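# Find the mislabeled office box and put it in the tote

## Task

Every closed box sitting on a desk in this office carries a FULL or EMPTY label, and exactly one of those labels is incorrect. Move that one box into the tote near the door so that it rests fully inside, not overhanging the tote's rim. Leave every other box on the desk it belongs to. The robot must not tip over or finish leaning. The result only counts if everything stays put without the robot holding it.

## Robot and tools

Robot: a Hello Robot Stretch 3 with a single arm. It has a two-wheeled base (0.33 m long, 0.34 m wide) and a lift that rides up a mast. The arm telescopes out to the robot's RIGHT side, so to bring the gripper forward you drive the base. An in-place turn pivots about the point midway between the wheels, 0.05 m behind the front edge. With the arm retracted and the wrist folded, a turn sweeps a 0.28 m radius; an unfolded, level wrist reaches beyond that. The cameras are head_camera and nav_camera, both on the head and aimed with head_pan_rad and head_tilt_rad, plus wrist_camera on the gripper. Occasionally a loose object may get nudged by something outside your control.

Frames: the base frame has its origin on the floor between the drive wheels, x forward, y left, z up. hand_pose is reported in this frame at the point where closed fingertips meet. With all wrist joints at zero, that hand frame has x up, y pointing back along the arm toward the mast, and z toward the rear. The odometry frame is the base frame as it was when the scene began. Heading runs from -3.142 to 3.142, positive to the left.

execute_actions takes "actions", a list run in order; an empty list just reports the state and images. Each action may hold "robot", "steps" (integer 1 to 450 control steps at 30 per second, default 1) and "until" (only with steps; ends the action early once every condition holds). {"steps": n} alone waits. "robot" is one command, a list of up to 8 commands run in sequence, or {"stop": true}, which brakes everything and clears the queue. A command can contain:
- "base": exactly one of {"translate_m": d}, a straight drive of d metres relative to where the base stands when the command begins (forward positive, |d| at most 1), or {"rotate_rad": d}, an in-place turn of d radians relative to the current heading (left/counter-clockwise positive, |d| at most 3.2). No sideways motion.
- "joints": absolute targets by name; unnamed joints keep their goals. Ranges: lift_m 0 to 1.1 (arm height); arm_m 0 to 0.52 (extension); wrist_yaw_rad -1.345 to 4.42 (0 along the arm, positive toward the front, 3.0 folded over the base); wrist_pitch_rad -1.57 to 0.451 (0 level, negative tips fingers down); wrist_roll_rad -2.911 to 2.911; gripper_m -0.089 to 0.179 (larger is wider; actual fingertip gap is about 0.007 less when nearly shut, 0.025 less when fully open, zero below 0.007); head_pan_rad -3.953 to 1.73 (0 ahead, positive left, -1.57 looks along the arm); head_tilt_rad -1.53 to 0.419 (negative down).
- "contact_limits": {"arm_m": effort percent 1 to 100}, the motor effort at which that arm motion halts; lasts until the next arm command.
- In a queue, {"pause_s": s} waits up to 15 s.
Base and joint motions in one command begin together and keep going across later actions. A new command overrides immediately; named joints retarget and any older queue is discarded. An out-of-range or malformed value rejects the whole call and nothing runs.

To wait for everything to finish, use "steps": 450 with "until": {"robot": {"status": "ended"}}. Other conditions compare fields such as lift_m, arm_m_goal, base_status, queue, queue_left, refusals with "=", "!=", "<", "<=", ">", ">=" or a status word; {"any": {"status": "ended"}} fires when any one motion ends. Don't wait on exact equality; "done" means within tolerance.

zoom_image takes "camera" (head_camera, nav_camera or wrist_camera) and "region" [x0, y0, x1, y1] in pixels of that camera's latest image, origin top-left, at most 504 by 504. Use it to read FULL/EMPTY labels. finished_scene takes "scene" (1 or 2) and is irreversible; call it only after all motion has ended.

Result lines: base_status and joint_status give each motion's state: moving, done, off_target (stalled short, may still push), contact_stop (lift or arm hit something and went slack), time_out, stopped, not_commanded, torque_fault (a wrist servo shut off for about 10 s; the joint goes limp and refuses goals). The bracket after base_status shows distance covered versus goal. joint_goals, measured_speeds, motor_effort (percent, peak in brackets, biased and noisy), lidar_m (12 sectors of 30 degrees, first straight ahead, counter-clockwise, 0.17 m above the floor, blind to clear objects and tabletops), wrist_depth_mm and head_depth_mm (7x7 depth grids), base_odometry, base_tilt in degrees (forward/right positive). A robot.on_its_own line appears when the robot changed a goal itself, a joint is slack or off, a motor effort is abnormal at rest (likely load or pushing), or the base leans 3 degrees or more. refused:, dropped: and replaced: lines explain queue problems; indices start at 0.

Speed: the base is fast (0.30 m/s, 1.9 rad/s) only when stowed: lift_m under 0.30, arm_m under 0.03, wrist_yaw_rad over 2.54; otherwise 0.10 m/s and 0.63 rad/s.

Gripping: command gripper_m smaller than the object's width; release by opening at least 0.02 wider than where contact began. Readings and "done" do not prove a grasp; check images. Squeezing too hard lets the stall guard weaken the grip.

Cautions: fold or unfold the wrist only with lift_m 0.32 to 0.95, wrist_pitch_rad -0.4, roll near 0; after folding, lift can go down to 0.25. With yaw below -0.4 keep pitch at -0.5 or lower. Pushing into something rigid with the gripper above roughly 0.45 m can tip the robot; don't push again after a contact_stop. Never drive while holding or pressing on something fixed. If the base snags, reverse the last move in small steps, lift the gripper off, and drop lift_m to about 0.2 if still tipped. Avoid drops, slams and hard impacts, and leave boxes placed gently.

Each tool is called by a JSON object that holds its "api" and its "payload".

## Session

{"api": "execute_actions", "payload": {"actions": []}}

Scene clock: 0.00 s.
robot.base_odometry: x=+0.000 y=+0.000 heading=+0.000 (m, m, rad; robot's odometry frame)
robot.turned_by_wheels: +0.000 (rad since the last result)
robot.turned_by_imu: +0.000 (rad since the last result)
robot.base_tilt: forward=+0.8 right=-0.8 (deg)
robot.lidar_m: 1.95 1.95 1.50 1.82 1.88 2.50 1.81 2.09 2.00 1.62 1.81 2.06
robot.head_depth_mm: 1520 2367 2367 2336 2301 2298 2142 / 1511 2360 2358 2329 2327 2332 2236 / 1741 2332 2335 2336 2301 2323 2236 / 1764 2326 2303 2315 2325 2329 2222 / 1751 2357 2318 2338 2322 2318 2232 / 1773 2364 2360 2307 2330 2299 2009 / 1774 2323 2355 2351 2322 2344 2178
robot.base_status: not_commanded
robot.joint_positions: lift_m=+0.549 arm_m=-0.001 wrist_yaw_rad=+2.927 wrist_pitch_rad=-0.503 wrist_roll_rad=-0.008 gripper_m=+0.037 head_pan_rad=-0.002 head_tilt_rad=+0.002
robot.joint_goals: lift_m=+0.549 arm_m=-0.001 wrist_yaw_rad=+2.927 wrist_pitch_rad=-0.503 wrist_roll_rad=-0.008 gripper_m=+0.037 head_pan_rad=-0.002 head_tilt_rad=+0.002
robot.joint_status: lift_m=not_commanded arm_m=not_commanded wrist_yaw_rad=not_commanded wrist_pitch_rad=not_commanded wrist_roll_rad=not_commanded gripper_m=not_commanded head_pan_rad=not_commanded head_tilt_rad=not_commanded
robot.measured_speeds: translate_m=+0.000 rotate_rad=+0.000 lift_m=+0.000 arm_m=+0.000 wrist_yaw_rad=+0.000 wrist_pitch_rad=+0.000 wrist_roll_rad=+0.000 head_pan_rad=+0.000 head_tilt_rad=+0.000
robot: refusals=0 queue=idle queue_left=0
robot.motor_effort: left_wheel=+0 right_wheel=-1 lift_m=+26 arm_m=-1 wrist_yaw_rad=+1 wrist_pitch_rad=+5 wrist_roll_rad=+0 gripper_m=-1 head_pan_rad=+1 head_tilt_rad=+0 (%)
robot.hand_pose: x=+0.0242 y=+0.0636 z=+0.5433 quat_wxyz=(+0.248, +0.697, +0.103, +0.665) (m; robot's base frame)
robot.wrist_depth_mm: - - - - - - - / - - - - - - - / - - - - - - - / 991 964 - - - - - / 823 820 - 877 907 900 929 / 707 727 728 754 755 769 800 / 629 649 669 668 662 690 672
pictures: head_camera (sideways: a quarter turn clockwise sets it upright), nav_camera (sideways: a quarter turn counterclockwise sets it upright), wrist_camera
Images, in order (width x height): head_camera 896x504, nav_camera 672x504, wrist_camera 644x364.

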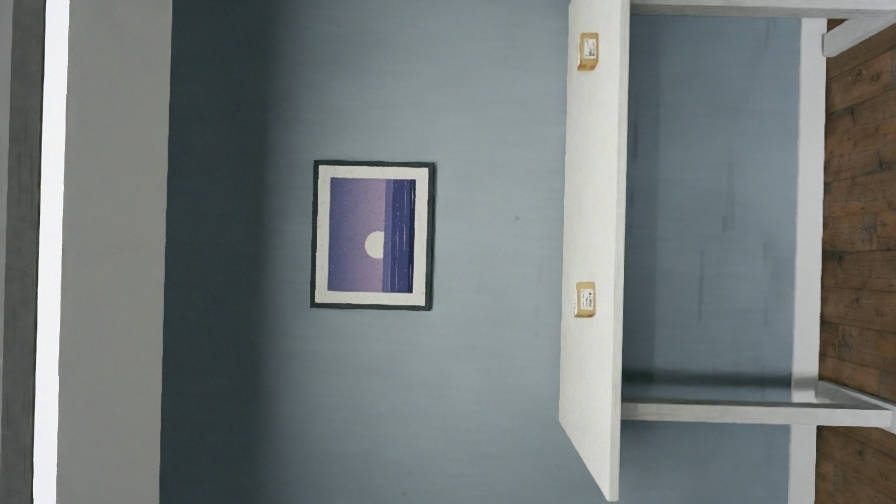

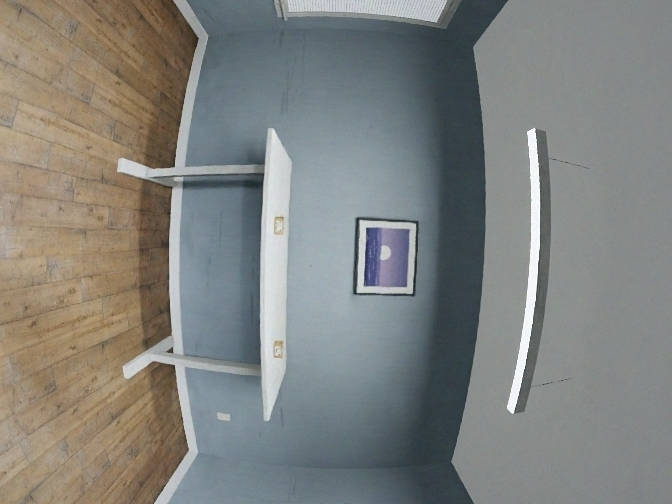

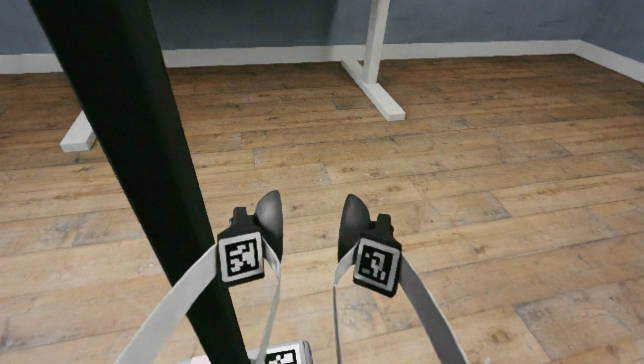

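{"api": "execute_actions", "payload": {"actions": [{"robot":{"joints":{"head_pan_rad":1.57,"head_tilt_rad":-0.4}},"steps":200,"until":{"robot":{"status":"ended"}}}]}}

{"api": "execute_actions", "payload": {"actions": [{"robot":{"joints":{"head_pan_rad":-1.57}},"steps":200,"until":{"robot":{"status":"ended"}}}]}}

{"api": "execute_actions", "payload": {"actions": [{"robot":{"joints":{"head_pan_rad":-3.14}},"steps":200,"until":{"robot":{"status":"ended"}}}]}}

Scene clock: 2.13 s.
robot.base_odometry: x=+0.000 y=+0.000 heading=+0.000 (m, m, rad; robot's odometry frame)
robot.turned_by_wheels: +0.000 (rad since the last result)
robot.turned_by_imu: +0.000 (rad since the last result)
robot.base_tilt: forward=+0.9 right=-0.8 (deg)
robot.lidar_m: 1.95 1.96 1.49 1.82 1.87 2.50 1.81 2.09 1.99 1.62 1.81 2.07
robot.head_depth_mm: 1549 1651 1727 1473 2003 1692 1393 / 1548 1657 1746 1936 2052 1743 1389 / 1541 1651 1736 1907 2078 1757 1386 / 1543 1647 1736 1935 2060 1741 1385 / 1546 1654 1729 1940 2066 1738 1379 / 1541 1638 1722 1928 2059 1737 1377 / 1548 1658 1738 1935 2047 1670 1381
robot.base_status: not_commanded
robot.joint_positions: lift_m=+0.549 arm_m=-0.001 wrist_yaw_rad=+2.927 wrist_pitch_rad=-0.503 wrist_roll_rad=-0.008 gripper_m=+0.037 head_pan_rad=+1.563 head_tilt_rad=-0.395
robot.joint_goals: lift_m=+0.549 arm_m=-0.001 wrist_yaw_rad=+2.927 wrist_pitch_rad=-0.503 wrist_roll_rad=-0.008 gripper_m=+0.037 head_pan_rad=+1.570 head_tilt_rad=-0.400
robot.joint_status: lift_m=not_commanded arm_m=not_commanded wrist_yaw_rad=not_commanded wrist_pitch_rad=not_commanded wrist_roll_rad=not_commanded gripper_m=not_commanded head_pan_rad=done head_tilt_rad=done
robot.measured_speeds: translate_m=+0.000 rotate_rad=+0.000 lift_m=+0.000 arm_m=+0.000 wrist_yaw_rad=+0.000 wrist_pitch_rad=+0.000 wrist_roll_rad=+0.000 head_pan_rad=+0.000 head_tilt_rad=+0.000
robot: refusals=0 queue=done queue_left=0
robot.motor_effort: left_wheel=+0(0) right_wheel=+0(1) lift_m=+26(26) arm_m=-1(1) wrist_yaw_rad=-1(1) wrist_pitch_rad=+5(5) wrist_roll_rad=+0(0) gripper_m=+0(0) head_pan_rad=+3(37) head_tilt_rad=-2(18) (%)
robot.hand_pose: x=+0.0242 y=+0.0636 z=+0.5433 quat_wxyz=(+0.248, +0.697, +0.103, +0.665) (m; robot's base frame)
robot.wrist_depth_mm: - - - - - - - / - - - - - - - / - - - - - - - / 987 957 - - - - - / 821 861 - 891 895 928 931 / 711 718 718 762 769 762 811 / 641 637 668 667 664 678 681
pictures: head_camera (sideways: a quarter turn clockwise sets it upright), nav_camera (sideways: a quarter turn counterclockwise sets it upright), wrist_camera
Images, in order (width x height): head_camera 896x504, nav_camera 672x504, wrist_camera 644x364.

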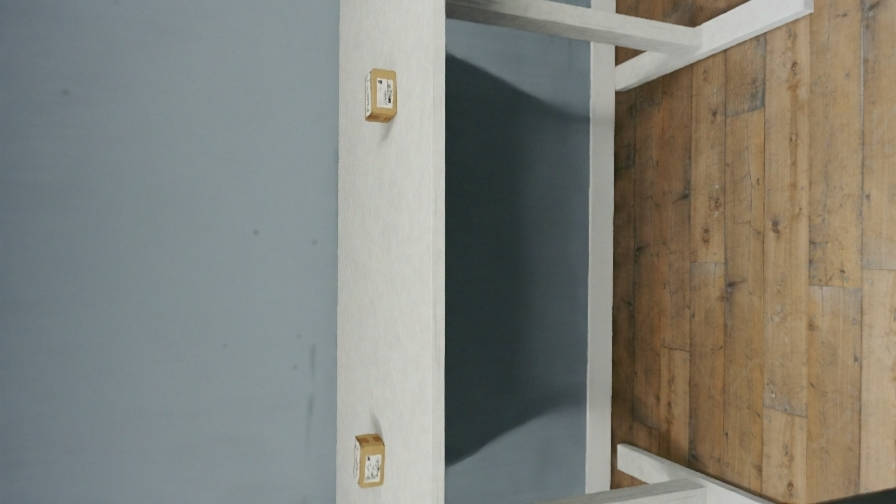

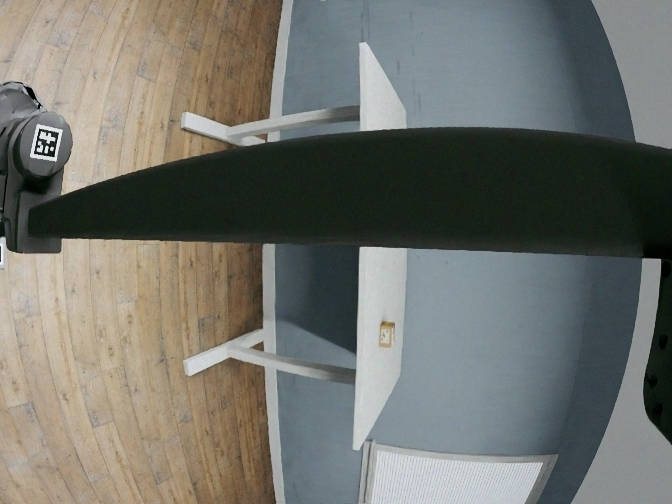

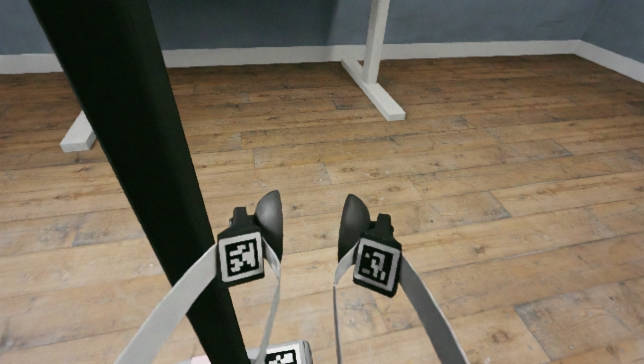

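Scene clock: 4.13 s.
robot.base_odometry: x=+0.000 y=+0.000 heading=+0.000 (m, m, rad; robot's odometry frame)
robot.turned_by_wheels: +0.000 (rad since the last result)
robot.turned_by_imu: +0.000 (rad since the last result)
robot.base_tilt: forward=+0.9 right=-0.8 (deg)
robot.lidar_m: 1.95 1.95 1.49 1.82 1.87 2.51 1.80 2.09 1.99 1.62 1.81 2.07
robot.head_depth_mm: 1627 1750 1866 2009 2163 1754 1398 / 1633 1757 1878 2043 2169 1753 1396 / 1636 1753 1875 2040 2176 1730 1388 / 1622 1712 1873 2015 2162 1740 1385 / 1599 1705 1845 1981 2096 1731 1389 / 1587 1717 1849 1996 2086 1748 1381 / 1586 1704 1831 1988 2082 1739 1387
robot.base_status: not_commanded
robot.joint_positions: lift_m=+0.549 arm_m=-0.001 wrist_yaw_rad=+2.927 wrist_pitch_rad=-0.503 wrist_roll_rad=-0.008 gripper_m=+0.037 head_pan_rad=-1.563 head_tilt_rad=-0.395
robot.joint_goals: lift_m=+0.549 arm_m=-0.001 wrist_yaw_rad=+2.927 wrist_pitch_rad=-0.503 wrist_roll_rad=-0.008 gripper_m=+0.037 head_pan_rad=-1.570 head_tilt_rad=-0.400
robot.joint_status: lift_m=not_commanded arm_m=not_commanded wrist_yaw_rad=not_commanded wrist_pitch_rad=not_commanded wrist_roll_rad=not_commanded gripper_m=not_commanded head_pan_rad=done head_tilt_rad=done
robot.measured_speeds: translate_m=+0.000 rotate_rad=+0.000 lift_m=+0.000 arm_m=+0.000 wrist_yaw_rad=+0.000 wrist_pitch_rad=+0.000 wrist_roll_rad=+0.000 head_pan_rad=+0.000 head_tilt_rad=+0.000
robot: refusals=0 queue=done queue_left=0
robot.motor_effort: left_wheel=+0(0) right_wheel=-1(1) lift_m=+25(26) arm_m=-1(1) wrist_yaw_rad=+0(0) wrist_pitch_rad=+5(5) wrist_roll_rad=+0(0) gripper_m=+0(0) head_pan_rad=-2(37) head_tilt_rad=-2(1) (%)
robot.hand_pose: x=+0.0242 y=+0.0636 z=+0.5433 quat_wxyz=(+0.248, +0.697, +0.103, +0.665) (m; robot's base frame)
robot.wrist_depth_mm: - - - - - - - / - - - - - - - / - - - - - - - / 962 997 - - - - - / 837 832 - 882 864 896 936 / 726 711 727 755 773 776 780 / 630 656 658 651 668 676 673
pictures: head_camera (sideways: a quarter turn clockwise sets it upright), nav_camera (sideways: a quarter turn counterclockwise sets it upright), wrist_camera
Images, in order (width x height): head_camera 896x504, nav_camera 672x504, wrist_camera 644x364.

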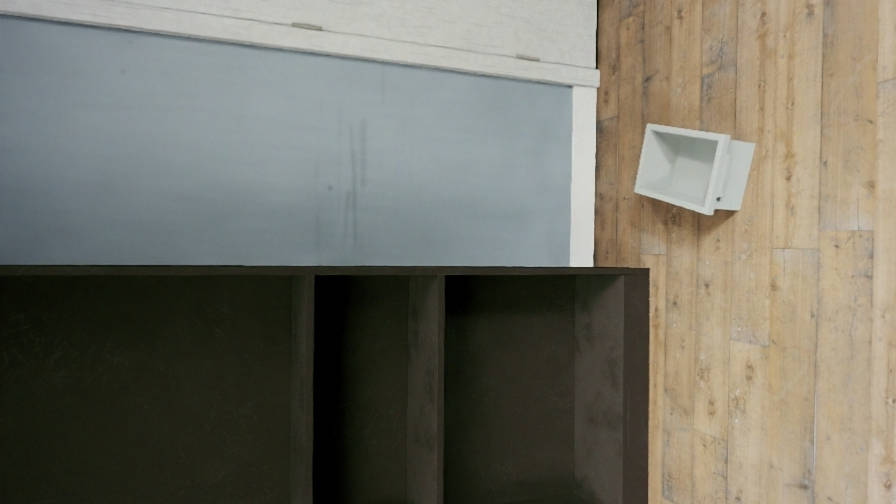

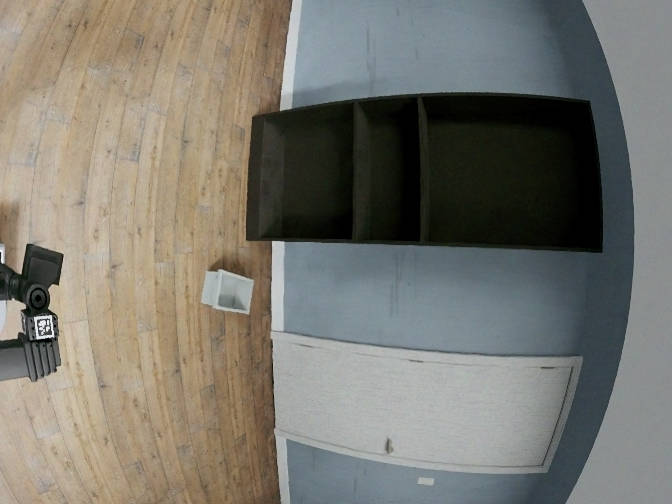

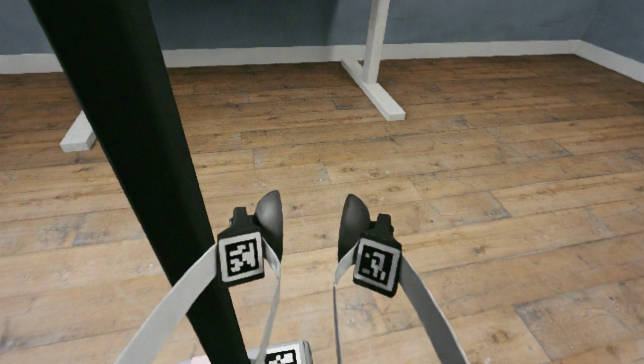

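Scene clock: 5.47 s.
robot.base_odometry: x=+0.000 y=+0.000 heading=+0.000 (m, m, rad; robot's odometry frame)
robot.turned_by_wheels: +0.000 (rad since the last result)
robot.turned_by_imu: +0.000 (rad since the last result)
robot.base_tilt: forward=+0.9 right=-0.8 (deg)
robot.lidar_m: 1.95 1.95 1.50 1.82 1.87 2.51 1.81 2.09 1.99 1.63 1.81 2.06
robot.head_depth_mm: 2024 2185 2310 2549 2344 1761 1384 / 2053 2172 2280 2513 2250 1752 1388 / 2039 2171 2258 2513 2245 1749 1392 / 2053 2188 2310 2532 2247 1746 1388 / 2041 2198 2281 2573 2328 1729 1382 / 2061 2188 2289 2566 2330 1744 1386 / 2072 2204 2281 2566 2241 1724 1378
robot.base_status: not_commanded
robot.joint_positions: lift_m=+0.549 arm_m=-0.001 wrist_yaw_rad=+2.927 wrist_pitch_rad=-0.503 wrist_roll_rad=-0.008 gripper_m=+0.037 head_pan_rad=-3.133 head_tilt_rad=-0.395
robot.joint_goals: lift_m=+0.549 arm_m=-0.001 wrist_yaw_rad=+2.927 wrist_pitch_rad=-0.503 wrist_roll_rad=-0.008 gripper_m=+0.037 head_pan_rad=-3.140 head_tilt_rad=-0.400
robot.joint_status: lift_m=not_commanded arm_m=not_commanded wrist_yaw_rad=not_commanded wrist_pitch_rad=not_commanded wrist_roll_rad=not_commanded gripper_m=not_commanded head_pan_rad=done head_tilt_rad=done
robot.measured_speeds: translate_m=+0.000 rotate_rad=+0.000 lift_m=+0.000 arm_m=+0.000 wrist_yaw_rad=+0.000 wrist_pitch_rad=+0.000 wrist_roll_rad=+0.000 head_pan_rad=+0.000 head_tilt_rad=+0.000
robot: refusals=0 queue=done queue_left=0
robot.motor_effort: left_wheel=+0(0) right_wheel=-1(1) lift_m=+25(26) arm_m=-1(1) wrist_yaw_rad=+1(1) wrist_pitch_rad=+5(5) wrist_roll_rad=+0(0) gripper_m=+0(1) head_pan_rad=-3(35) head_tilt_rad=-2(2) (%)
robot.hand_pose: x=+0.0242 y=+0.0636 z=+0.5433 quat_wxyz=(+0.248, +0.697, +0.103, +0.665) (m; robot's base frame)
robot.wrist_depth_mm: - - - - - - - / - - - - - - - / - - - - - - - / 993 - - - - - - / 861 833 - 865 894 920 944 / 713 732 732 740 769 787 789 / 637 632 657 661 671 670 678
pictures: head_camera (sideways: a quarter turn clockwise sets it upright), nav_camera (sideways: a quarter turn counterclockwise sets it upright), wrist_camera
Images, in order (width x height): head_camera 896x504, nav_camera 672x504, wrist_camera 644x364.

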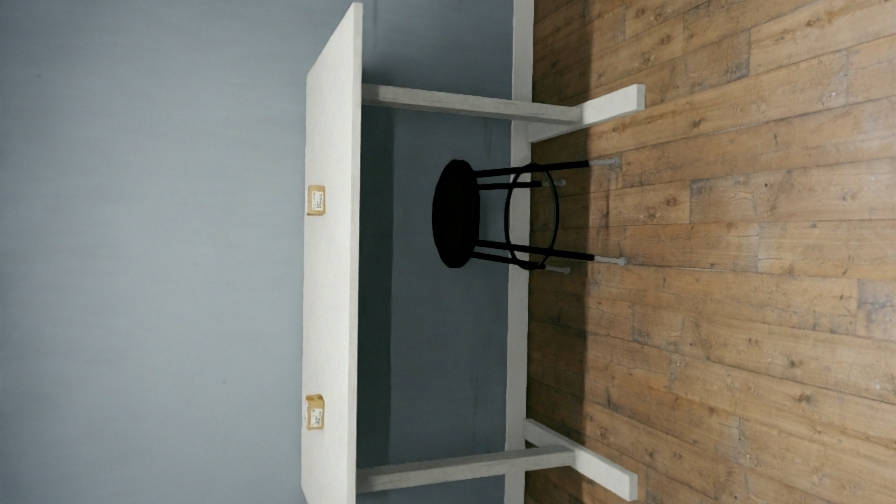

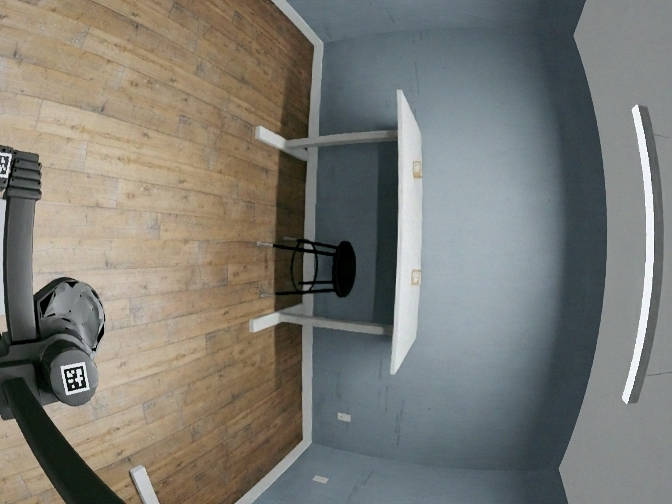

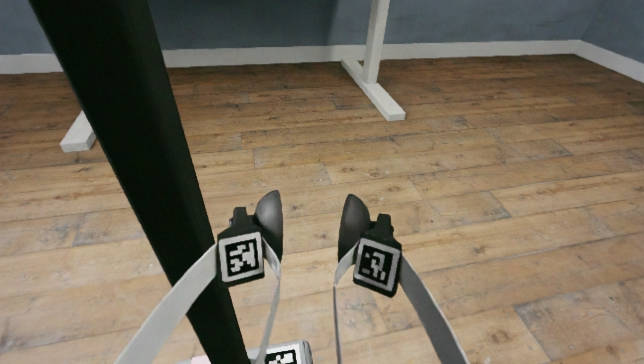

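{"api": "execute_actions", "payload": {"actions": [{"robot":[{"joints":{"wrist_pitch_rad":-0.4,"lift_m":0.28,"head_pan_rad":-1.57,"head_tilt_rad":-0.6}},{"base":{"translate_m":1.0}},{"base":{"translate_m":0.3}},{"base":{"rotate_rad":1.571}},{"base":{"translate_m":-0.62}},{"joints":{"lift_m":0.9}},{"joints":{"wrist_yaw_rad":0,"gripper_m":0.17}},{"joints":{"wrist_pitch_rad":0}}],"steps":450,"until":{"robot":{"status":"ended"}}},{"steps":400,"until":{"robot":{"status":"ended"}}}]}}

Scene clock: 32.30 s.
robot.base_odometry: x=+1.300 y=-0.620 heading=+1.571 (m, m, rad; robot's odometry frame)
robot.turned_by_wheels: +1.571 (rad since the last result)
robot.turned_by_imu: +1.580 (rad since the last result)
robot.base_tilt: forward=+0.9 right=-0.9 (deg)
robot.lidar_m: 2.48 2.13 2.74 3.24 1.54 1.03 1.28 1.31 1.13 0.65 1.11 1.25
robot.head_depth_mm: 880 976 1077 638 482 410 - / 881 979 930 635 481 410 - / 883 976 927 635 480 - - / 883 977 928 605 480 423 1193 / 882 982 928 581 481 422 1217 / 882 980 927 606 481 421 1225 / 886 976 926 634 479 422 1217
robot.base_status: done (translate_m -0.6200 of -0.6200)
robot.joint_positions: lift_m=+0.900 arm_m=-0.001 wrist_yaw_rad=+0.022 wrist_pitch_rad=-0.550 wrist_roll_rad=-0.020 gripper_m=+0.170 head_pan_rad=-1.577 head_tilt_rad=-0.594
robot.joint_goals: lift_m=+0.900 arm_m=-0.001 wrist_yaw_rad=+0.000 wrist_pitch_rad=-0.400 wrist_roll_rad=-0.020 gripper_m=+0.170 head_pan_rad=-1.570 head_tilt_rad=-0.600
robot.joint_status: lift_m=done arm_m=not_commanded wrist_yaw_rad=off_target wrist_pitch_rad=done wrist_roll_rad=not_commanded gripper_m=done head_pan_rad=done head_tilt_rad=done
robot.measured_speeds: translate_m=+0.000 rotate_rad=+0.000 lift_m=+0.000 arm_m=+0.000 wrist_yaw_rad=+0.000 wrist_pitch_rad=+0.000 wrist_roll_rad=+0.000 head_pan_rad=+0.000 head_tilt_rad=+0.000
robot: refusals=0 queue=dropped queue_left=0
robot.on_its_own: wrist_yaw_rad is at rest, and its effort (-16) is outside its rest range (-12 to +12); wrist_pitch_rad is at rest, and its effort (+54) is outside its rest range (-20 to +32)
robot.motor_effort: left_wheel=-1(11) right_wheel=-2(8) lift_m=+36(36) arm_m=-1(1) wrist_yaw_rad=-16(47) wrist_pitch_rad=+54(62) wrist_roll_rad=+4(28) gripper_m=-2(93) head_pan_rad=+3(35) head_tilt_rad=-2(15) (%)
robot.hand_pose: x=-0.0171 y=-0.3502 z=+0.8838 quat_wxyz=(+0.690, +0.201, -0.671, -0.183) (m; robot's base frame)
robot.wrist_depth_mm: 190 195 204 213 227 240 259 / 143 146 151 156 163 169 177 / 115 117 120 123 127 130 136 / 96 97 99 102 104 107 109 / 87 87 87 89 89 90 92 / - - - 912 102 97 100 / 938 944 963 938 971 - -
pictures: head_camera (sideways: a quarter turn clockwise sets it upright), nav_camera (sideways: a quarter turn counterclockwise sets it upright), wrist_camera
dropped: robot: command 6 of its queue: wrist_yaw_rad: off_target
Images, in order (width x height): head_camera 896x504, nav_camera 672x504, wrist_camera 644x364.

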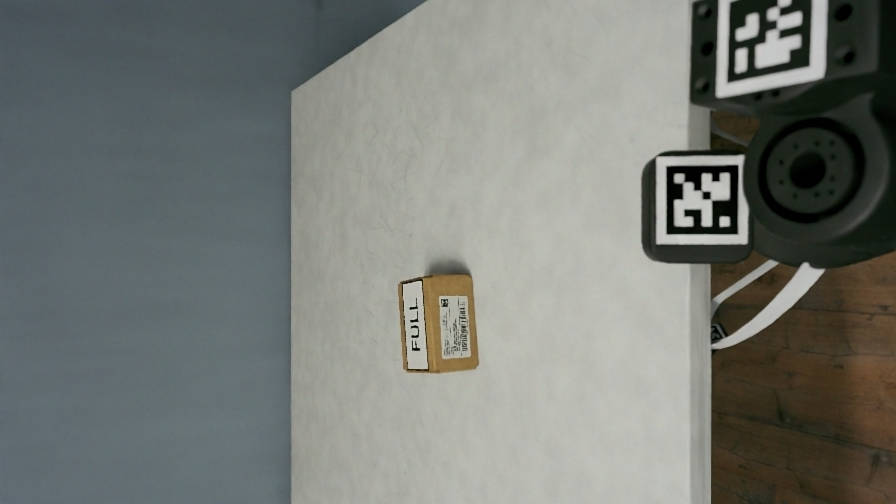

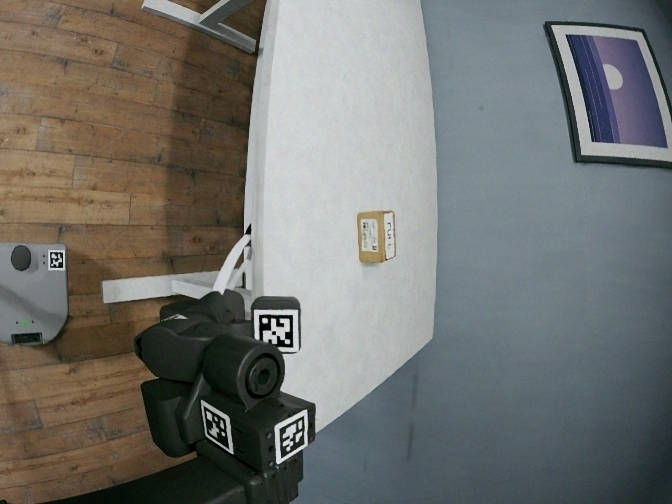

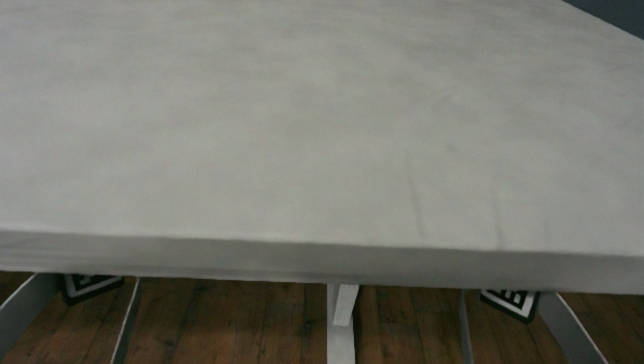

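{"api": "execute_actions", "payload": {"actions": [{"robot":[{"joints":{"lift_m":0.84}},{"joints":{"wrist_yaw_rad":1.6}},{"joints":{"lift_m":1.09,"wrist_pitch_rad":0}},{"joints":{"wrist_yaw_rad":0}}],"steps":450,"until":{"robot":{"status":"ended"}}}]}}

Scene clock: 40.67 s.
robot.base_odometry: x=+1.300 y=-0.620 heading=+1.571 (m, m, rad; robot's odometry frame)
robot.turned_by_wheels: +0.000 (rad since the last result)
robot.turned_by_imu: -0.001 (rad since the last result)
robot.base_tilt: forward=+0.8 right=-0.9 (deg)
robot.lidar_m: 2.47 2.13 2.74 3.06 1.54 1.03 1.28 1.31 1.13 0.65 1.11 1.25
robot.head_depth_mm: - - - - - 1350 1221 / - - - - - 1385 1207 / - - - - - 1117 1154 / 869 976 1035 591 481 423 1224 / 884 968 867 580 480 422 1223 / 884 976 925 604 480 422 1219 / 879 976 922 629 480 422 1221
robot.base_status: done (translate_m -0.6200 of -0.6200)
robot.joint_positions: lift_m=+1.090 arm_m=-0.001 wrist_yaw_rad=+0.003 wrist_pitch_rad=-0.024 wrist_roll_rad=-0.012 gripper_m=+0.170 head_pan_rad=-1.577 head_tilt_rad=-0.594
robot.joint_goals: lift_m=+1.090 arm_m=-0.001 wrist_yaw_rad=+0.000 wrist_pitch_rad=+0.000 wrist_roll_rad=-0.012 gripper_m=+0.170 head_pan_rad=-1.570 head_tilt_rad=-0.600
robot.joint_status: lift_m=done arm_m=not_commanded wrist_yaw_rad=done wrist_pitch_rad=done wrist_roll_rad=not_commanded gripper_m=done head_pan_rad=done head_tilt_rad=done
robot.measured_speeds: translate_m=+0.000 rotate_rad=+0.000 lift_m=+0.000 arm_m=+0.000 wrist_yaw_rad=+0.000 wrist_pitch_rad=+0.000 wrist_roll_rad=+0.000 head_pan_rad=+0.000 head_tilt_rad=+0.000
robot: refusals=0 queue=done queue_left=0
robot.motor_effort: left_wheel=-2(2) right_wheel=+1(3) lift_m=+28(35) arm_m=-1(1) wrist_yaw_rad=-2(17) wrist_pitch_rad=+9(54) wrist_roll_rad=+1(6) gripper_m=+0(2) head_pan_rad=+3(3) head_tilt_rad=-2(1) (%)
robot.hand_pose: x=-0.0208 y=-0.3999 z=+1.1983 quat_wxyz=(+0.712, +0.010, -0.702, -0.008) (m; robot's base frame)
robot.wrist_depth_mm: 759 751 764 793 796 789 793 / 774 797 820 793 812 829 827 / 802 818 845 835 830 843 864 / 825 837 864 868 894 879 884 / 738 792 771 792 899 932 910 / 550 527 551 580 638 - 964 / 412 419 381 442 451 - -
pictures: head_camera (sideways: a quarter turn clockwise sets it upright), nav_camera (sideways: a quarter turn counterclockwise sets it upright), wrist_camera
Images, in order (width x height): head_camera 896x504, nav_camera 672x504, wrist_camera 644x364.

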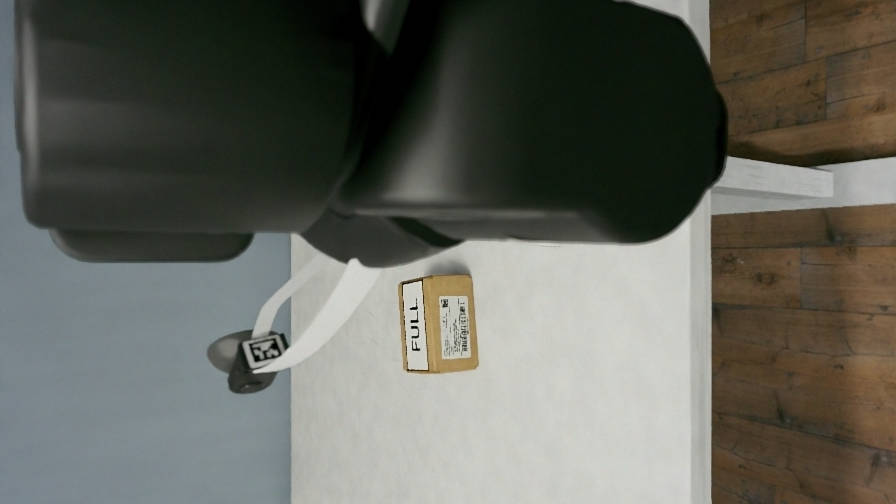

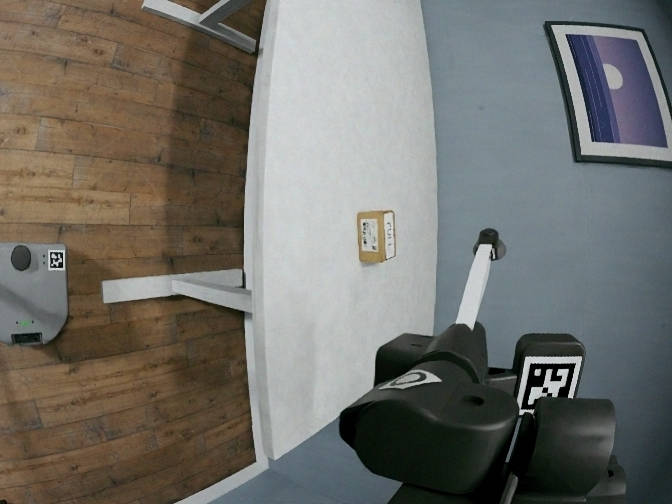

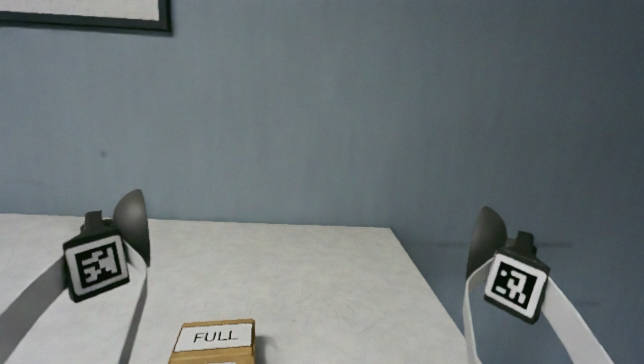

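{"api": "execute_actions", "payload": {"actions": [{"robot":{"base":{"translate_m":0.12},"joints":{"lift_m":0.92}},"steps":450,"until":{"robot":{"status":"ended"}}}]}}

Scene clock: 43.70 s.
robot.base_odometry: x=+1.300 y=-0.500 heading=+1.571 (m, m, rad; robot's odometry frame)
robot.turned_by_wheels: +0.000 (rad since the last result)
robot.turned_by_imu: +0.000 (rad since the last result)
robot.base_tilt: forward=+0.9 right=-0.8 (deg)
robot.lidar_m: 2.36 2.01 2.67 3.07 1.62 1.14 1.40 1.44 0.67 1.08 1.11 1.15
robot.head_depth_mm: 873 972 933 636 482 - - / 874 974 926 636 480 - - / 877 972 931 580 525 - - / 879 974 930 594 506 880 1216 / 878 976 931 645 474 422 1218 / 874 973 929 633 479 421 1218 / 880 971 921 631 479 423 1225
robot.base_status: done (translate_m +0.1200 of +0.1200)
robot.joint_positions: lift_m=+0.920 arm_m=-0.001 wrist_yaw_rad=+0.002 wrist_pitch_rad=-0.024 wrist_roll_rad=-0.012 gripper_m=+0.170 head_pan_rad=-1.577 head_tilt_rad=-0.594
robot.joint_goals: lift_m=+0.920 arm_m=-0.001 wrist_yaw_rad=+0.000 wrist_pitch_rad=+0.000 wrist_roll_rad=-0.012 gripper_m=+0.170 head_pan_rad=-1.570 head_tilt_rad=-0.600
robot.joint_status: lift_m=done arm_m=not_commanded wrist_yaw_rad=done wrist_pitch_rad=done wrist_roll_rad=not_commanded gripper_m=done head_pan_rad=done head_tilt_rad=done
robot.measured_speeds: translate_m=+0.000 rotate_rad=+0.000 lift_m=+0.000 arm_m=+0.000 wrist_yaw_rad=+0.000 wrist_pitch_rad=+0.000 wrist_roll_rad=+0.000 head_pan_rad=+0.000 head_tilt_rad=+0.000
robot: refusals=0 queue=done queue_left=0
robot.motor_effort: left_wheel=-2(3) right_wheel=+1(4) lift_m=+23(27) arm_m=-1(1) wrist_yaw_rad=-1(1) wrist_pitch_rad=+8(9) wrist_roll_rad=+1(1) gripper_m=+0(0) head_pan_rad=+4(3) head_tilt_rad=-2(2) (%)
robot.hand_pose: x=-0.0209 y=-0.3999 z=+1.0286 quat_wxyz=(+0.712, +0.010, -0.702, -0.008) (m; robot's base frame)
robot.wrist_depth_mm: 767 767 765 776 780 799 786 / 793 786 801 805 810 816 819 / 823 820 826 837 822 859 850 / 531 579 595 646 697 862 888 / 355 351 363 302 387 451 939 / - 242 258 264 273 - 290 / 192 196 199 204 206 212 218
pictures: head_camera (sideways: a quarter turn clockwise sets it upright), nav_camera (sideways: a quarter turn counterclockwise sets it upright), wrist_camera
Images, in order (width x height): head_camera 896x504, nav_camera 672x504, wrist_camera 644x364.

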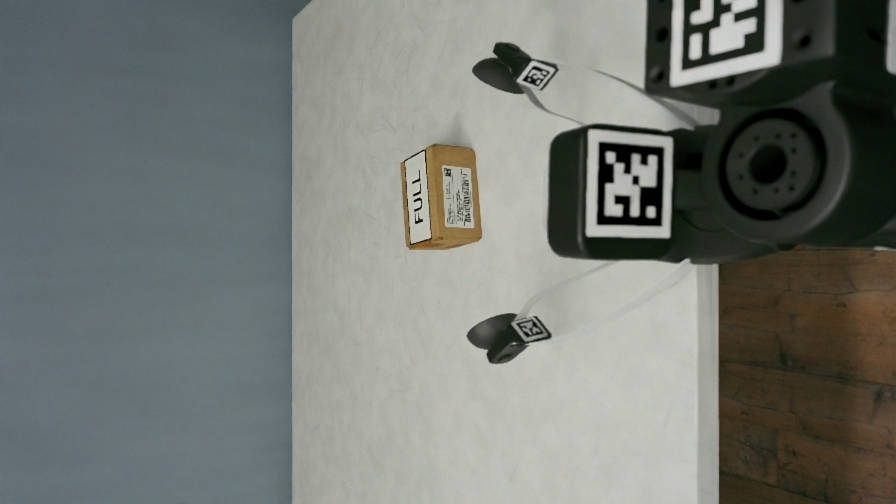

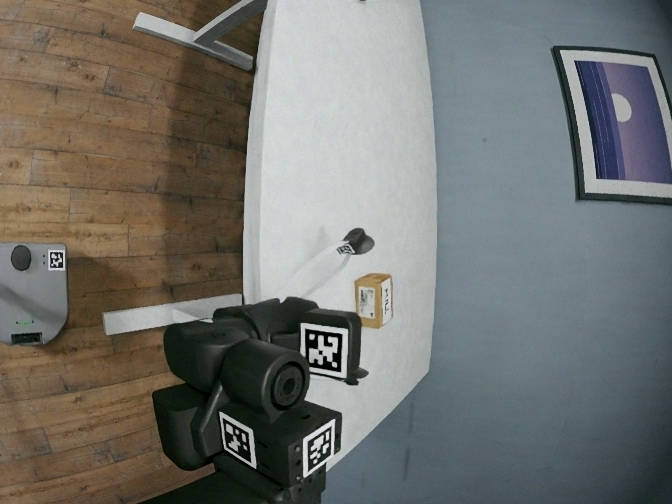

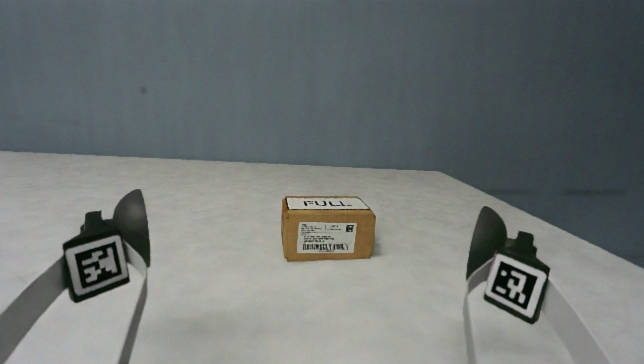

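{"api": "execute_actions", "payload": {"actions": [{"robot":[{"joints":{"lift_m":0.90},"base":{"translate_m":-0.012}},{"joints":{"arm_m":0.13}}],"steps":450,"until":{"robot":{"status":"ended"}}}]}}

Scene clock: 47.87 s.
robot.base_odometry: x=+1.300 y=-0.512 heading=+1.571 (m, m, rad; robot's odometry frame)
robot.turned_by_wheels: +0.000 (rad since the last result)
robot.turned_by_imu: +0.000 (rad since the last result)
robot.base_tilt: forward=+0.8 right=-0.9 (deg)
robot.lidar_m: 2.37 2.03 2.67 3.36 1.61 1.13 1.38 1.42 0.67 0.74 1.11 1.16
robot.head_depth_mm: 873 970 931 665 - 1353 1219 / 875 975 930 698 - 1095 1168 / 879 974 927 680 - 1383 1229 / 879 972 927 604 472 1347 1222 / 877 974 926 632 479 422 1221 / 876 978 927 632 481 422 1213 / 881 983 923 630 480 421 1216
robot.base_status: done (translate_m -0.0120 of -0.0120)
robot.joint_positions: lift_m=+0.900 arm_m=+0.130 wrist_yaw_rad=+0.002 wrist_pitch_rad=-0.024 wrist_roll_rad=-0.012 gripper_m=+0.170 head_pan_rad=-1.577 head_tilt_rad=-0.594
robot.joint_goals: lift_m=+0.900 arm_m=+0.130 wrist_yaw_rad=+0.000 wrist_pitch_rad=+0.000 wrist_roll_rad=-0.012 gripper_m=+0.170 head_pan_rad=-1.570 head_tilt_rad=-0.600
robot.joint_status: lift_m=done arm_m=done wrist_yaw_rad=done wrist_pitch_rad=done wrist_roll_rad=not_commanded gripper_m=done head_pan_rad=done head_tilt_rad=done
robot.measured_speeds: translate_m=+0.000 rotate_rad=+0.000 lift_m=+0.000 arm_m=+0.000 wrist_yaw_rad=+0.000 wrist_pitch_rad=+0.000 wrist_roll_rad=+0.000 head_pan_rad=+0.000 head_tilt_rad=+0.000
robot: refusals=0 queue=done queue_left=0
robot.motor_effort: left_wheel=-2(7) right_wheel=+1(2) lift_m=+24(25) arm_m=+3(2) wrist_yaw_rad=-1(1) wrist_pitch_rad=+9(9) wrist_roll_rad=+1(2) gripper_m=+1(0) head_pan_rad=+3(3) head_tilt_rad=-2(2) (%)
robot.hand_pose: x=-0.0211 y=-0.5302 z=+1.0086 quat_wxyz=(+0.712, +0.009, -0.702, -0.008) (m; robot's base frame)
robot.wrist_depth_mm: 656 644 659 651 660 670 669 / 678 655 669 676 682 686 687 / 693 694 716 703 709 707 722 / 461 495 519 547 593 730 761 / 285 299 280 192 335 388 767 / - 209 197 171 223 - 250 / 164 168 168 174 178 183 188
pictures: head_camera (sideways: a quarter turn clockwise sets it upright), nav_camera (sideways: a quarter turn counterclockwise sets it upright), wrist_camera
Images, in order (width x height): head_camera 896x504, nav_camera 672x504, wrist_camera 644x364.

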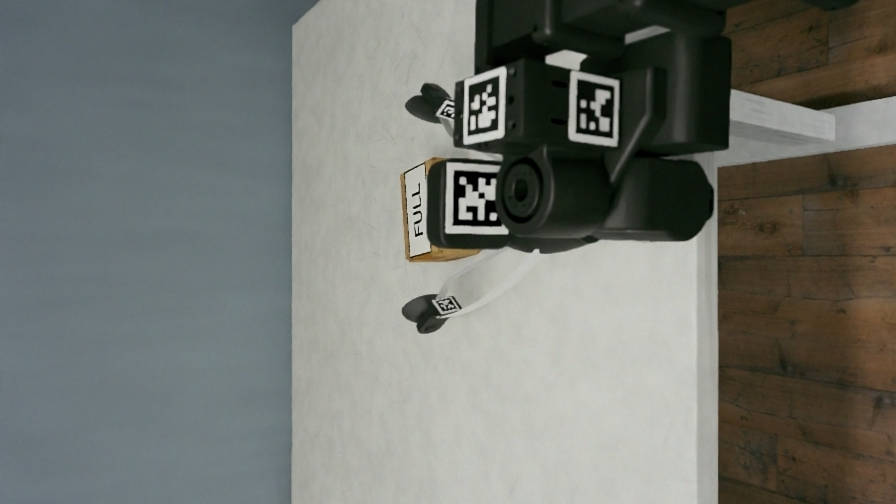

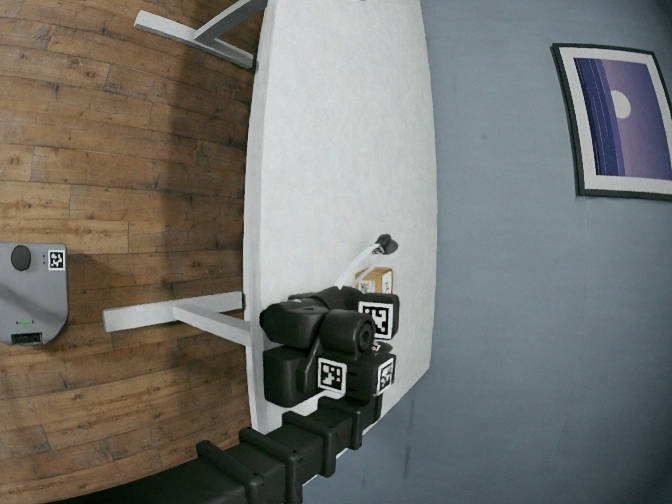

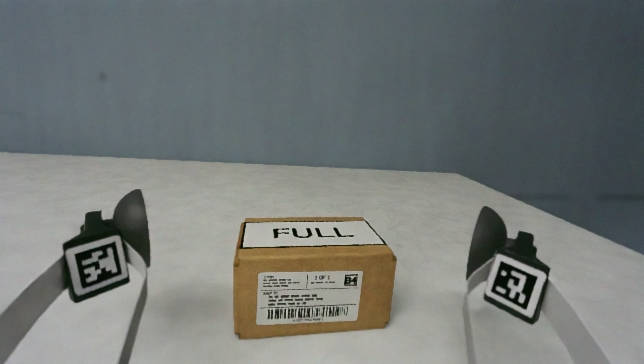

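Lower a bit, grip, lift.

{"api": "execute_actions", "payload": {"actions": [{"robot":[{"joints":{"lift_m":0.875}},{"joints":{"gripper_m":0.04}},{"joints":{"lift_m":0.93}},{"pause_s":0.5}],"steps":450,"until":{"robot":{"status":"ended"}}}]}}

Scene clock: 49.27 s.
robot.base_odometry: x=+1.300 y=-0.512 heading=+1.571 (m, m, rad; robot's odometry frame)
robot.turned_by_wheels: +0.000 (rad since the last result)
robot.turned_by_imu: +0.000 (rad since the last result)
robot.base_tilt: forward=+0.8 right=-0.9 (deg)
robot.lidar_m: 2.37 2.03 2.68 3.37 1.61 1.13 1.38 1.43 0.67 0.74 1.11 1.16
robot.head_depth_mm: 878 971 934 636 - - 1219 / 880 976 936 666 - - 1162 / 880 972 935 598 - 1368 1221 / 882 977 928 596 465 1353 1224 / 880 969 928 632 482 422 1216 / 879 980 928 633 481 422 1219 / 883 976 929 633 480 422 1219
robot.base_status: done (translate_m -0.0120 of -0.0120)
robot.joint_positions: lift_m=+0.879 arm_m=+0.130 wrist_yaw_rad=+0.001 wrist_pitch_rad=+0.002 wrist_roll_rad=-0.009 gripper_m=+0.170 head_pan_rad=-1.577 head_tilt_rad=-0.594
robot.joint_goals: lift_m=+0.879 arm_m=+0.130 wrist_yaw_rad=+0.000 wrist_pitch_rad=+0.000 wrist_roll_rad=-0.009 gripper_m=+0.170 head_pan_rad=-1.570 head_tilt_rad=-0.600
robot.joint_status: lift_m=contact_stop arm_m=done wrist_yaw_rad=done wrist_pitch_rad=done wrist_roll_rad=not_commanded gripper_m=done head_pan_rad=done head_tilt_rad=done
robot.measured_speeds: translate_m=+0.000 rotate_rad=+0.001 lift_m=+0.006 arm_m=+0.000 wrist_yaw_rad=+0.000 wrist_pitch_rad=+0.144 wrist_roll_rad=+0.000 head_pan_rad=+0.000 head_tilt_rad=+0.000
robot: refusals=0 queue=dropped queue_left=0
robot.on_its_own: lift_m is slack since a contact_stop, until your next command for it
robot.motor_effort: left_wheel=-2(2) right_wheel=+0(1) lift_m=+14(23) arm_m=+2(2) wrist_yaw_rad=-1(2) wrist_pitch_rad=-4(9) wrist_roll_rad=+0(2) gripper_m=+1(1) head_pan_rad=+3(3) head_tilt_rad=-3(2) (%)
robot.hand_pose: x=-0.0211 y=-0.5309 z=+0.9942 quat_wxyz=(+0.711, +0.000, -0.704, +0.001) (m; robot's base frame)
robot.wrist_depth_mm: 648 657 651 677 666 661 674 / 661 669 682 677 675 704 700 / 692 694 691 705 703 727 718 / 452 479 513 544 595 732 755 / 267 279 243 168 290 362 340 / - 189 178 169 199 - 226 / 148 150 153 157 160 163 168
pictures: head_camera (sideways: a quarter turn clockwise sets it upright), nav_camera (sideways: a quarter turn counterclockwise sets it upright), wrist_camera
dropped: robot: command 0 of its queue: lift_m: contact_stop
Images, in order (width x height): head_camera 896x504, nav_camera 672x504, wrist_camera 644x364.

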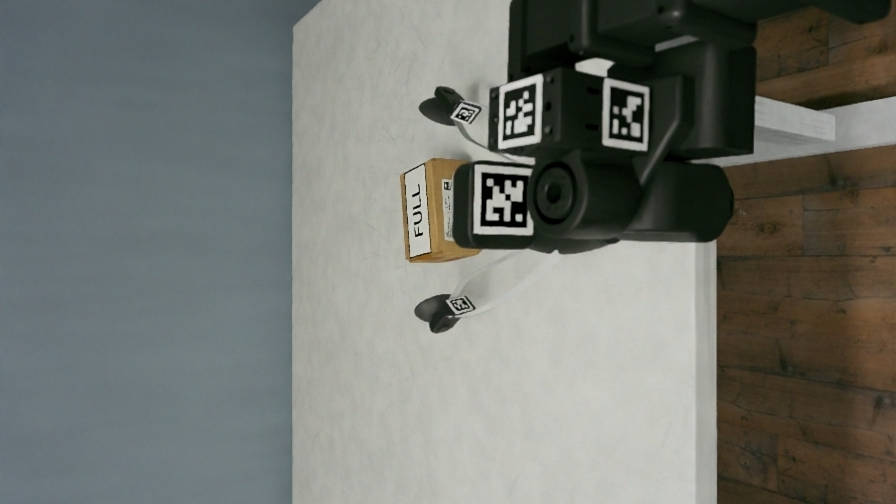

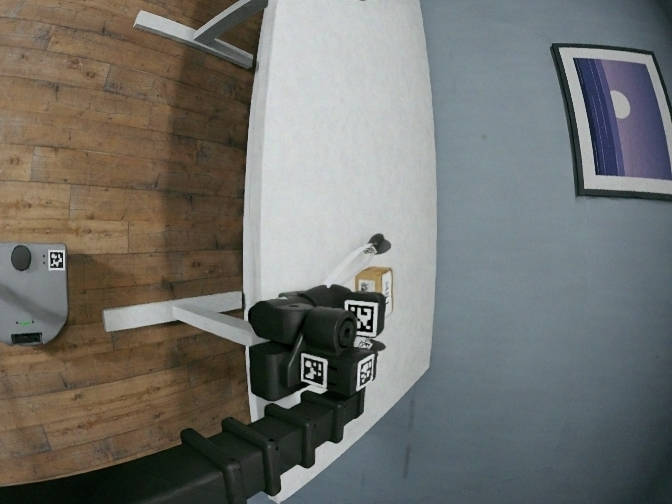

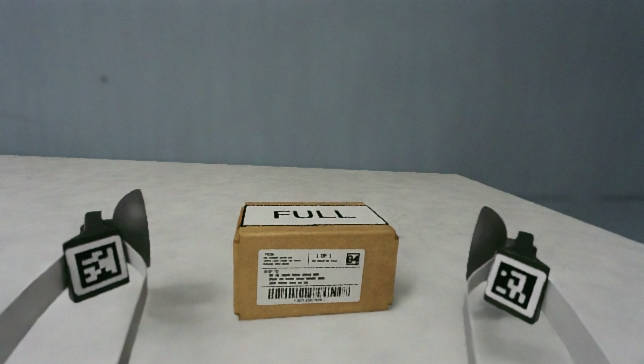

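{"api": "execute_actions", "payload": {"actions": [{"robot":[{"joints":{"lift_m":0.89,"arm_m":0.15}},{"joints":{"gripper_m":0.04}},{"joints":{"lift_m":0.94}},{"pause_s":0.5}],"steps":450,"until":{"robot":{"status":"ended"}}}]}}

Scene clock: 54.43 s.
robot.base_odometry: x=+1.300 y=-0.512 heading=+1.571 (m, m, rad; robot's odometry frame)
robot.turned_by_wheels: +0.000 (rad since the last result)
robot.turned_by_imu: +0.000 (rad since the last result)
robot.base_tilt: forward=+0.8 right=-0.8 (deg)
robot.lidar_m: 2.37 2.03 2.67 3.24 1.61 1.13 1.38 1.42 0.67 0.74 1.11 1.16
robot.head_depth_mm: 876 976 930 - - 422 1224 / 878 969 958 - - 423 1161 / 877 978 990 - - 422 1228 / 876 972 992 605 472 422 1218 / 884 974 924 632 480 422 1216 / 883 977 928 631 480 422 1217 / 878 972 923 630 480 421 1217
robot.base_status: done (translate_m -0.0120 of -0.0120)
robot.joint_positions: lift_m=+0.940 arm_m=+0.150 wrist_yaw_rad=-0.001 wrist_pitch_rad=-0.043 wrist_roll_rad=-0.008 gripper_m=+0.047 head_pan_rad=-1.577 head_tilt_rad=-0.594
robot.joint_goals: lift_m=+0.940 arm_m=+0.150 wrist_yaw_rad=+0.000 wrist_pitch_rad=+0.000 wrist_roll_rad=-0.008 gripper_m=+0.046 head_pan_rad=-1.570 head_tilt_rad=-0.600
robot.joint_status: lift_m=done arm_m=done wrist_yaw_rad=done wrist_pitch_rad=done wrist_roll_rad=not_commanded gripper_m=done head_pan_rad=done head_tilt_rad=done
robot.measured_speeds: translate_m=+0.000 rotate_rad=+0.000 lift_m=+0.000 arm_m=+0.000 wrist_yaw_rad=+0.000 wrist_pitch_rad=+0.000 wrist_roll_rad=+0.000 head_pan_rad=+0.000 head_tilt_rad=+0.000
robot: refusals=0 queue=done queue_left=0
robot.on_its_own: gripper_m is held at +0.046, not at your +0.040, by its stall guard, which is still easing
robot.motor_effort: left_wheel=-2(4) right_wheel=+1(2) lift_m=+29(30) arm_m=+2(3) wrist_yaw_rad=+1(1) wrist_pitch_rad=+16(16) wrist_roll_rad=+0(1) gripper_m=-20(97) head_pan_rad=+3(2) head_tilt_rad=-2(2) (%)
robot.hand_pose: x=-0.0217 y=-0.5496 z=+1.0434 quat_wxyz=(+0.710, +0.015, -0.704, -0.016) (m; robot's base frame)
robot.wrist_depth_mm: 624 626 614 640 646 644 656 / 645 659 652 665 679 659 678 / 664 662 677 683 688 705 720 / 558 581 641 655 712 707 733 / 361 367 175 180 440 435 770 / 264 266 138 144 151 306 309 / 216 212 143 148 217 233 238
pictures: head_camera (sideways: a quarter turn clockwise sets it upright), nav_camera (sideways: a quarter turn counterclockwise sets it upright), wrist_camera
Images, in order (width x height): head_camera 896x504, nav_camera 672x504, wrist_camera 644x364.

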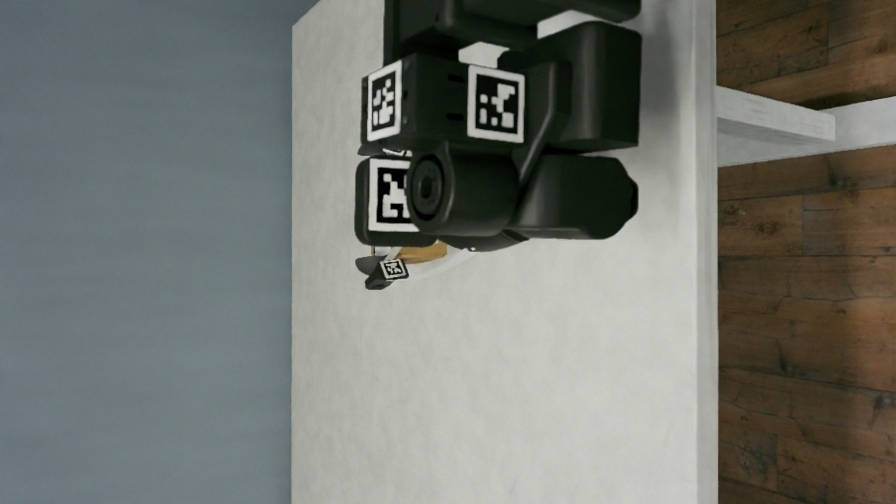

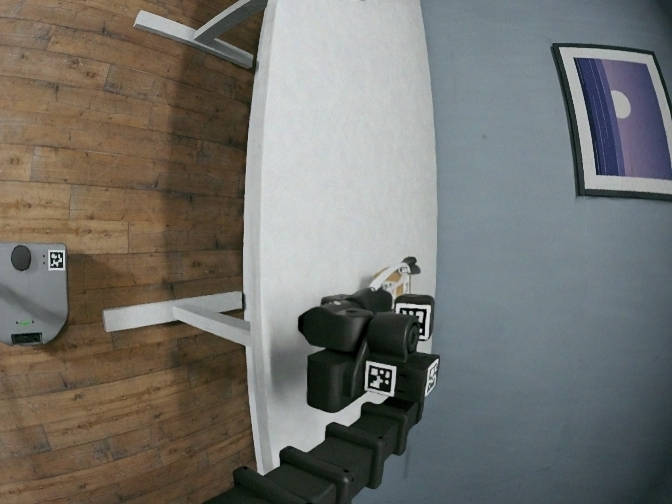

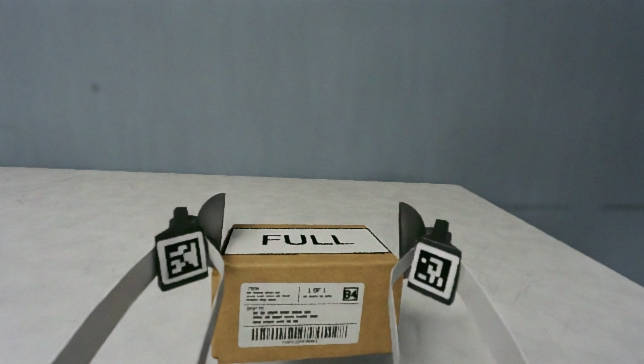

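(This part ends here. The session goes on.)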